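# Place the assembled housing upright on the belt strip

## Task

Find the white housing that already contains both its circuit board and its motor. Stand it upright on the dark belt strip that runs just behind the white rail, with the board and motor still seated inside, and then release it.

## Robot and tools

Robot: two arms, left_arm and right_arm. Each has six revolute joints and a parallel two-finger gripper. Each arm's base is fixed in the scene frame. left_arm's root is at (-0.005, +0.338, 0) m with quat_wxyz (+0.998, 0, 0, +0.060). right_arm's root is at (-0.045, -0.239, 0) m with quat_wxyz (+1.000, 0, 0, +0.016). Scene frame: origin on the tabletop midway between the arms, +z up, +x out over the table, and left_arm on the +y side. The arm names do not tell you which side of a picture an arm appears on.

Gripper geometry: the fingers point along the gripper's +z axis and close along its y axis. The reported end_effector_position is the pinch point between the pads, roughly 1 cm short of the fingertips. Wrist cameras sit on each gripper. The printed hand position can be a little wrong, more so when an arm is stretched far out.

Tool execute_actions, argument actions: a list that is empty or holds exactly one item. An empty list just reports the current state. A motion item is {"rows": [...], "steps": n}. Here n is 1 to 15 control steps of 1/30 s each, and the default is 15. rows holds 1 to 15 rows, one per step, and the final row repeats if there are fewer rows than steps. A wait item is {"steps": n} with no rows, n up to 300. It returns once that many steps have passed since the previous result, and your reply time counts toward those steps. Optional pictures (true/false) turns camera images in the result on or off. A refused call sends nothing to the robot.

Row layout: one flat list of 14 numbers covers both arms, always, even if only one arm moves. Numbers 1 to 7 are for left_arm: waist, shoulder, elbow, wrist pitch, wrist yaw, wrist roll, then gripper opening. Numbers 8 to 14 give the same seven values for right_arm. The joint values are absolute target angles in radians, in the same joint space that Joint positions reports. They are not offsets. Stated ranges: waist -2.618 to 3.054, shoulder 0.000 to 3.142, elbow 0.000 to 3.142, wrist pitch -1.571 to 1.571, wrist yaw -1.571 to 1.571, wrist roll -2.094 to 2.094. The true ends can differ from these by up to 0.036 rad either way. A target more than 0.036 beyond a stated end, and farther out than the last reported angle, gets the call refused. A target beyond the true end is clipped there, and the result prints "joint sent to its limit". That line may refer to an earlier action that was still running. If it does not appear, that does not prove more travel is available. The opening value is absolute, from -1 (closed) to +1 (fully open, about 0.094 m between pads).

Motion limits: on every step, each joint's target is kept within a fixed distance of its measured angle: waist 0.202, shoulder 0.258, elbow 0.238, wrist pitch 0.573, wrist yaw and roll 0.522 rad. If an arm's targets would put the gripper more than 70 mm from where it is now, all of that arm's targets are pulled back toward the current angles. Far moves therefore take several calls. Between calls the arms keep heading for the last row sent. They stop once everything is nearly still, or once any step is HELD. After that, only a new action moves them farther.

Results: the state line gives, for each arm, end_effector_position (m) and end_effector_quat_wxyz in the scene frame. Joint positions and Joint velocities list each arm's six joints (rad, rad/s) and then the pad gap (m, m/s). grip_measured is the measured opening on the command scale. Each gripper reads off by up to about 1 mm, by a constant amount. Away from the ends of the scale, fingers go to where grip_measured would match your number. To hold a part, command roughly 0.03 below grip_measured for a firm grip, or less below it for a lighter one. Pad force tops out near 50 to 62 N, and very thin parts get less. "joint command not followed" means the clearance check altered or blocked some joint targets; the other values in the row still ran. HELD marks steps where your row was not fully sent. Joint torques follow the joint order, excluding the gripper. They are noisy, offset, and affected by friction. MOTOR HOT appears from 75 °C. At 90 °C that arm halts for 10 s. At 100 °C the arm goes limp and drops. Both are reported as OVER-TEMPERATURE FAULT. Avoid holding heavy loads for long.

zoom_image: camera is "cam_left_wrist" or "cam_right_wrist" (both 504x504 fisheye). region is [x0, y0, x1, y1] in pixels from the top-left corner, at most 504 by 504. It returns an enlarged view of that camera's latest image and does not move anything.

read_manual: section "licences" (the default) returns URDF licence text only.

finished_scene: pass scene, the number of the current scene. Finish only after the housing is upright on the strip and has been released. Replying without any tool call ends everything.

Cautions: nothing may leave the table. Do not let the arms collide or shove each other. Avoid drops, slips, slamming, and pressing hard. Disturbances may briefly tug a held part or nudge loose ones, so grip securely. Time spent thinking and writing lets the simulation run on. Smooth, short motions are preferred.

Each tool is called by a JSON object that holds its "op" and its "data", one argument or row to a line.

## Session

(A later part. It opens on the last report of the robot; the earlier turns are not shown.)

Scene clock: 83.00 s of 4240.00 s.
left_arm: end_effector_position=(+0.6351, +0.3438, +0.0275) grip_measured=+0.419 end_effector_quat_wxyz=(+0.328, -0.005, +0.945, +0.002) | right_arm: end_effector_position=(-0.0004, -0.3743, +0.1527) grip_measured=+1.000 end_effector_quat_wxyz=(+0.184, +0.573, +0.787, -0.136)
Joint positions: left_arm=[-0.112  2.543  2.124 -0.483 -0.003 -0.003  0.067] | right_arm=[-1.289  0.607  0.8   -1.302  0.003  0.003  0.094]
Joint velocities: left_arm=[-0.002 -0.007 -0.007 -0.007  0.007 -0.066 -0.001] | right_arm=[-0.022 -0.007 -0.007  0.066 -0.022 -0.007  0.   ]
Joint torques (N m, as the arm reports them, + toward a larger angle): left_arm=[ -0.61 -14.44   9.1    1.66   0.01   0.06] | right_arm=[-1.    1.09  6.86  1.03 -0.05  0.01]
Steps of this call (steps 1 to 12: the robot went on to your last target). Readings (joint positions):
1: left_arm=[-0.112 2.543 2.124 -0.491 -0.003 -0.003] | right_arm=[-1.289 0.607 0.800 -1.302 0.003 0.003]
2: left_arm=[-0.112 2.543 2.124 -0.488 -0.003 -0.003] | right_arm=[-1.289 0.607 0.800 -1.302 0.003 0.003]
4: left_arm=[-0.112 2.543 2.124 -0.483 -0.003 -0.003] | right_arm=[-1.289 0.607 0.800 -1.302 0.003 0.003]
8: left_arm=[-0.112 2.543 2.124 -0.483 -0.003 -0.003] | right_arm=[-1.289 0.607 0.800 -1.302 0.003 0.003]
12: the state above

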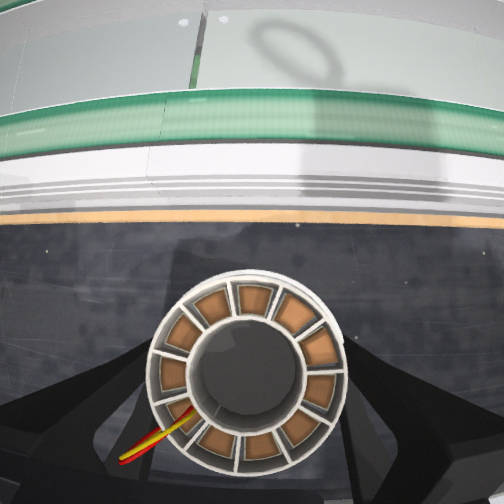

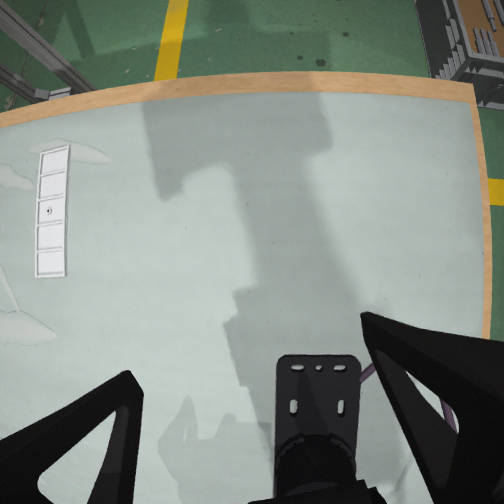

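The abrupt stop suggests contact. Release and lift.

{"op": "execute_actions", "data": {
  "actions": [
    {"rows":[[-0.12,2.53,2.15,-0.465,0,0,1,-1.3,0.6,0.8,-1.3,0,0,1]]}
  ]
}}

{"op": "execute_actions", "data": {
  "actions": [
    {"rows":[[-0.12,2.3,2.1,-0.6,0,0,1,-1.3,0.6,0.8,-1.3,0,0,1]]}
  ]
}}

Scene clock: 88.33 s of 4240.00 s.
left_arm: end_effector_position=(+0.6373, +0.3438, +0.0292) grip_measured=+1.000 end_effector_quat_wxyz=(+0.333, -0.005, +0.943, +0.002) | right_arm: end_effector_position=(-0.0004, -0.3743, +0.1527) grip_measured=+1.000 end_effector_quat_wxyz=(+0.184, +0.573, +0.787, -0.136)
Joint positions: left_arm=[-0.112  2.543  2.124 -0.472 -0.003 -0.003  0.094] | right_arm=[-1.289  0.607  0.8   -1.302  0.003  0.003  0.094]
Joint velocities: left_arm=[-0.007  0.002 -0.012  0.051 -0.037  0.007  0.   ] | right_arm=[-0.007 -0.002 -0.012 -0.037 -0.037  0.037  0.   ]
Joint torques (N m, as the arm reports them, + toward a larger angle): left_arm=[ -0.75 -14.45   8.99   1.53   0.02   0.02] | right_arm=[-1.01  1.1   6.86  1.03 -0.05  0.01]
Steps of this call (steps 1 to 30: the robot went on to your last target; steps 31 to 90: nothing new was sent; then 1.83 s passed at rest; steps 91 to 105: all 15 steps of this action). Readings (joint positions):
91: left_arm=[-0.112 2.543 2.124 -0.483 -0.003 -0.003] | right_arm=[-1.289 0.607 0.800 -1.302 0.003 0.003]
92: left_arm=[-0.112 2.543 2.124 -0.482 -0.003 -0.003] | right_arm=[-1.289 0.607 0.800 -1.302 0.003 0.003]
94: left_arm=[-0.112 2.543 2.124 -0.476 -0.003 -0.003] | right_arm=[-1.289 0.607 0.800 -1.302 0.003 0.003]
98: left_arm=[-0.112 2.543 2.124 -0.474 -0.003 -0.003] | right_arm=[-1.289 0.607 0.800 -1.302 0.003 0.003]
105: the state above

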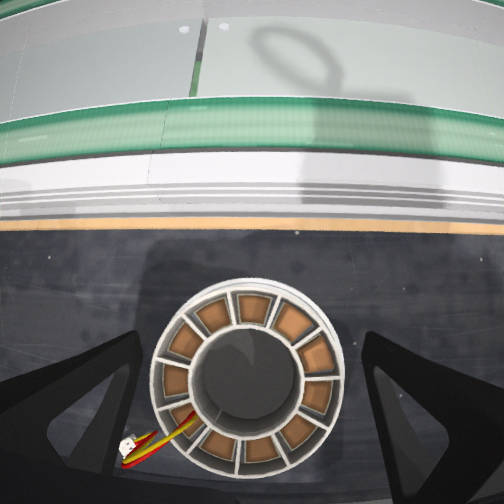

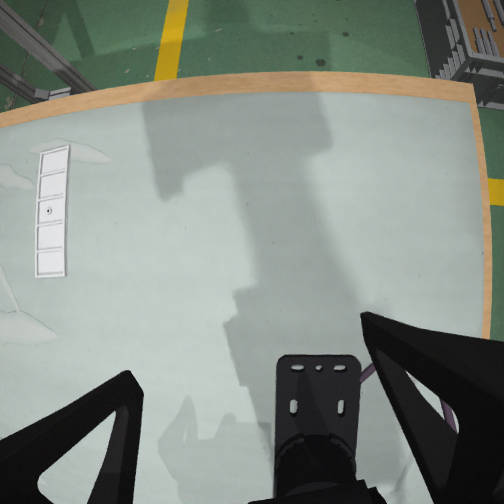

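Scene clock: 88.83 s of 4240.00 s.
left_arm: end_effector_position=(+0.6202, +0.3437, +0.1662) grip_measured=+1.000 end_effector_quat_wxyz=(+0.401, -0.005, +0.916, +0.002) | right_arm: end_effector_position=(-0.0004, -0.3743, +0.1527) grip_measured=+1.000 end_effector_quat_wxyz=(+0.184, +0.573, +0.787, -0.136)
Joint positions: left_arm=[-0.112  2.276  2.096 -0.566 -0.003 -0.003  0.094] | right_arm=[-1.289  0.607  0.8   -1.302  0.003  0.003  0.094]
Joint velocities: left_arm=[ 0.017  0.164  0.002 -0.081 -0.051 -0.022  0.   ] | right_arm=[-0.012 -0.027 -0.002 -0.007  0.022 -0.007  0.   ]
Joint torques (N m, as the arm reports them, + toward a larger angle): left_arm=[ -0.63 -11.19   7.59   1.45   0.01   0.04] | right_arm=[-0.99  1.12  6.85  1.03 -0.05  0.01]
Steps of this call (steps 1 to 15: all 15 steps of this action). Readings (joint positions):
1: left_arm=[-0.112 2.532 2.120 -0.478 -0.003 -0.003] | right_arm=[-1.289 0.607 0.800 -1.302 0.003 0.003]
2: left_arm=[-0.112 2.513 2.107 -0.500 -0.003 -0.003] | right_arm=[-1.289 0.607 0.800 -1.302 0.003 0.003]
4: left_arm=[-0.112 2.462 2.096 -0.541 -0.003 -0.003] | right_arm=[-1.289 0.607 0.800 -1.302 0.003 0.003]
8: left_arm=[-0.112 2.338 2.096 -0.569 -0.003 -0.003] | right_arm=[-1.289 0.607 0.800 -1.302 0.003 0.003]
15: the state above

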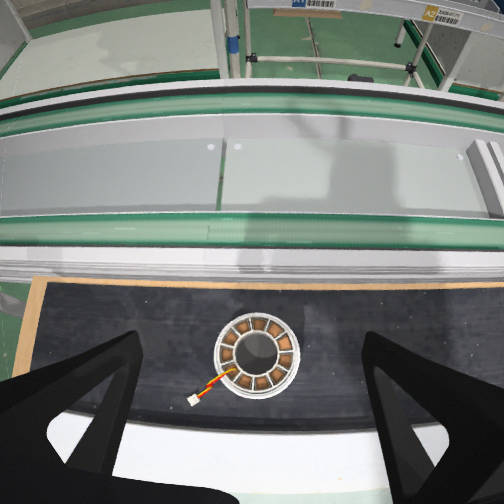

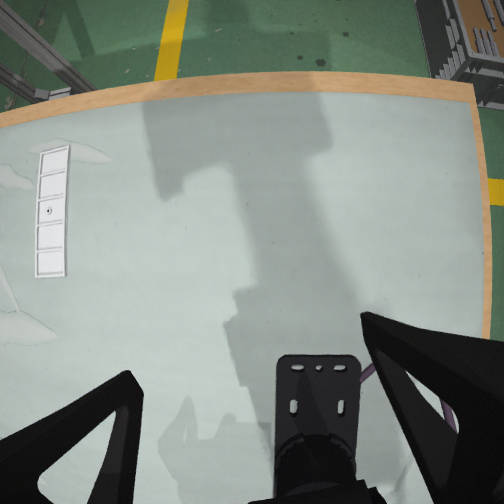

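{"op": "finished_scene", "data": {
  "scene": 1
}}

The scene is finished: the task was done.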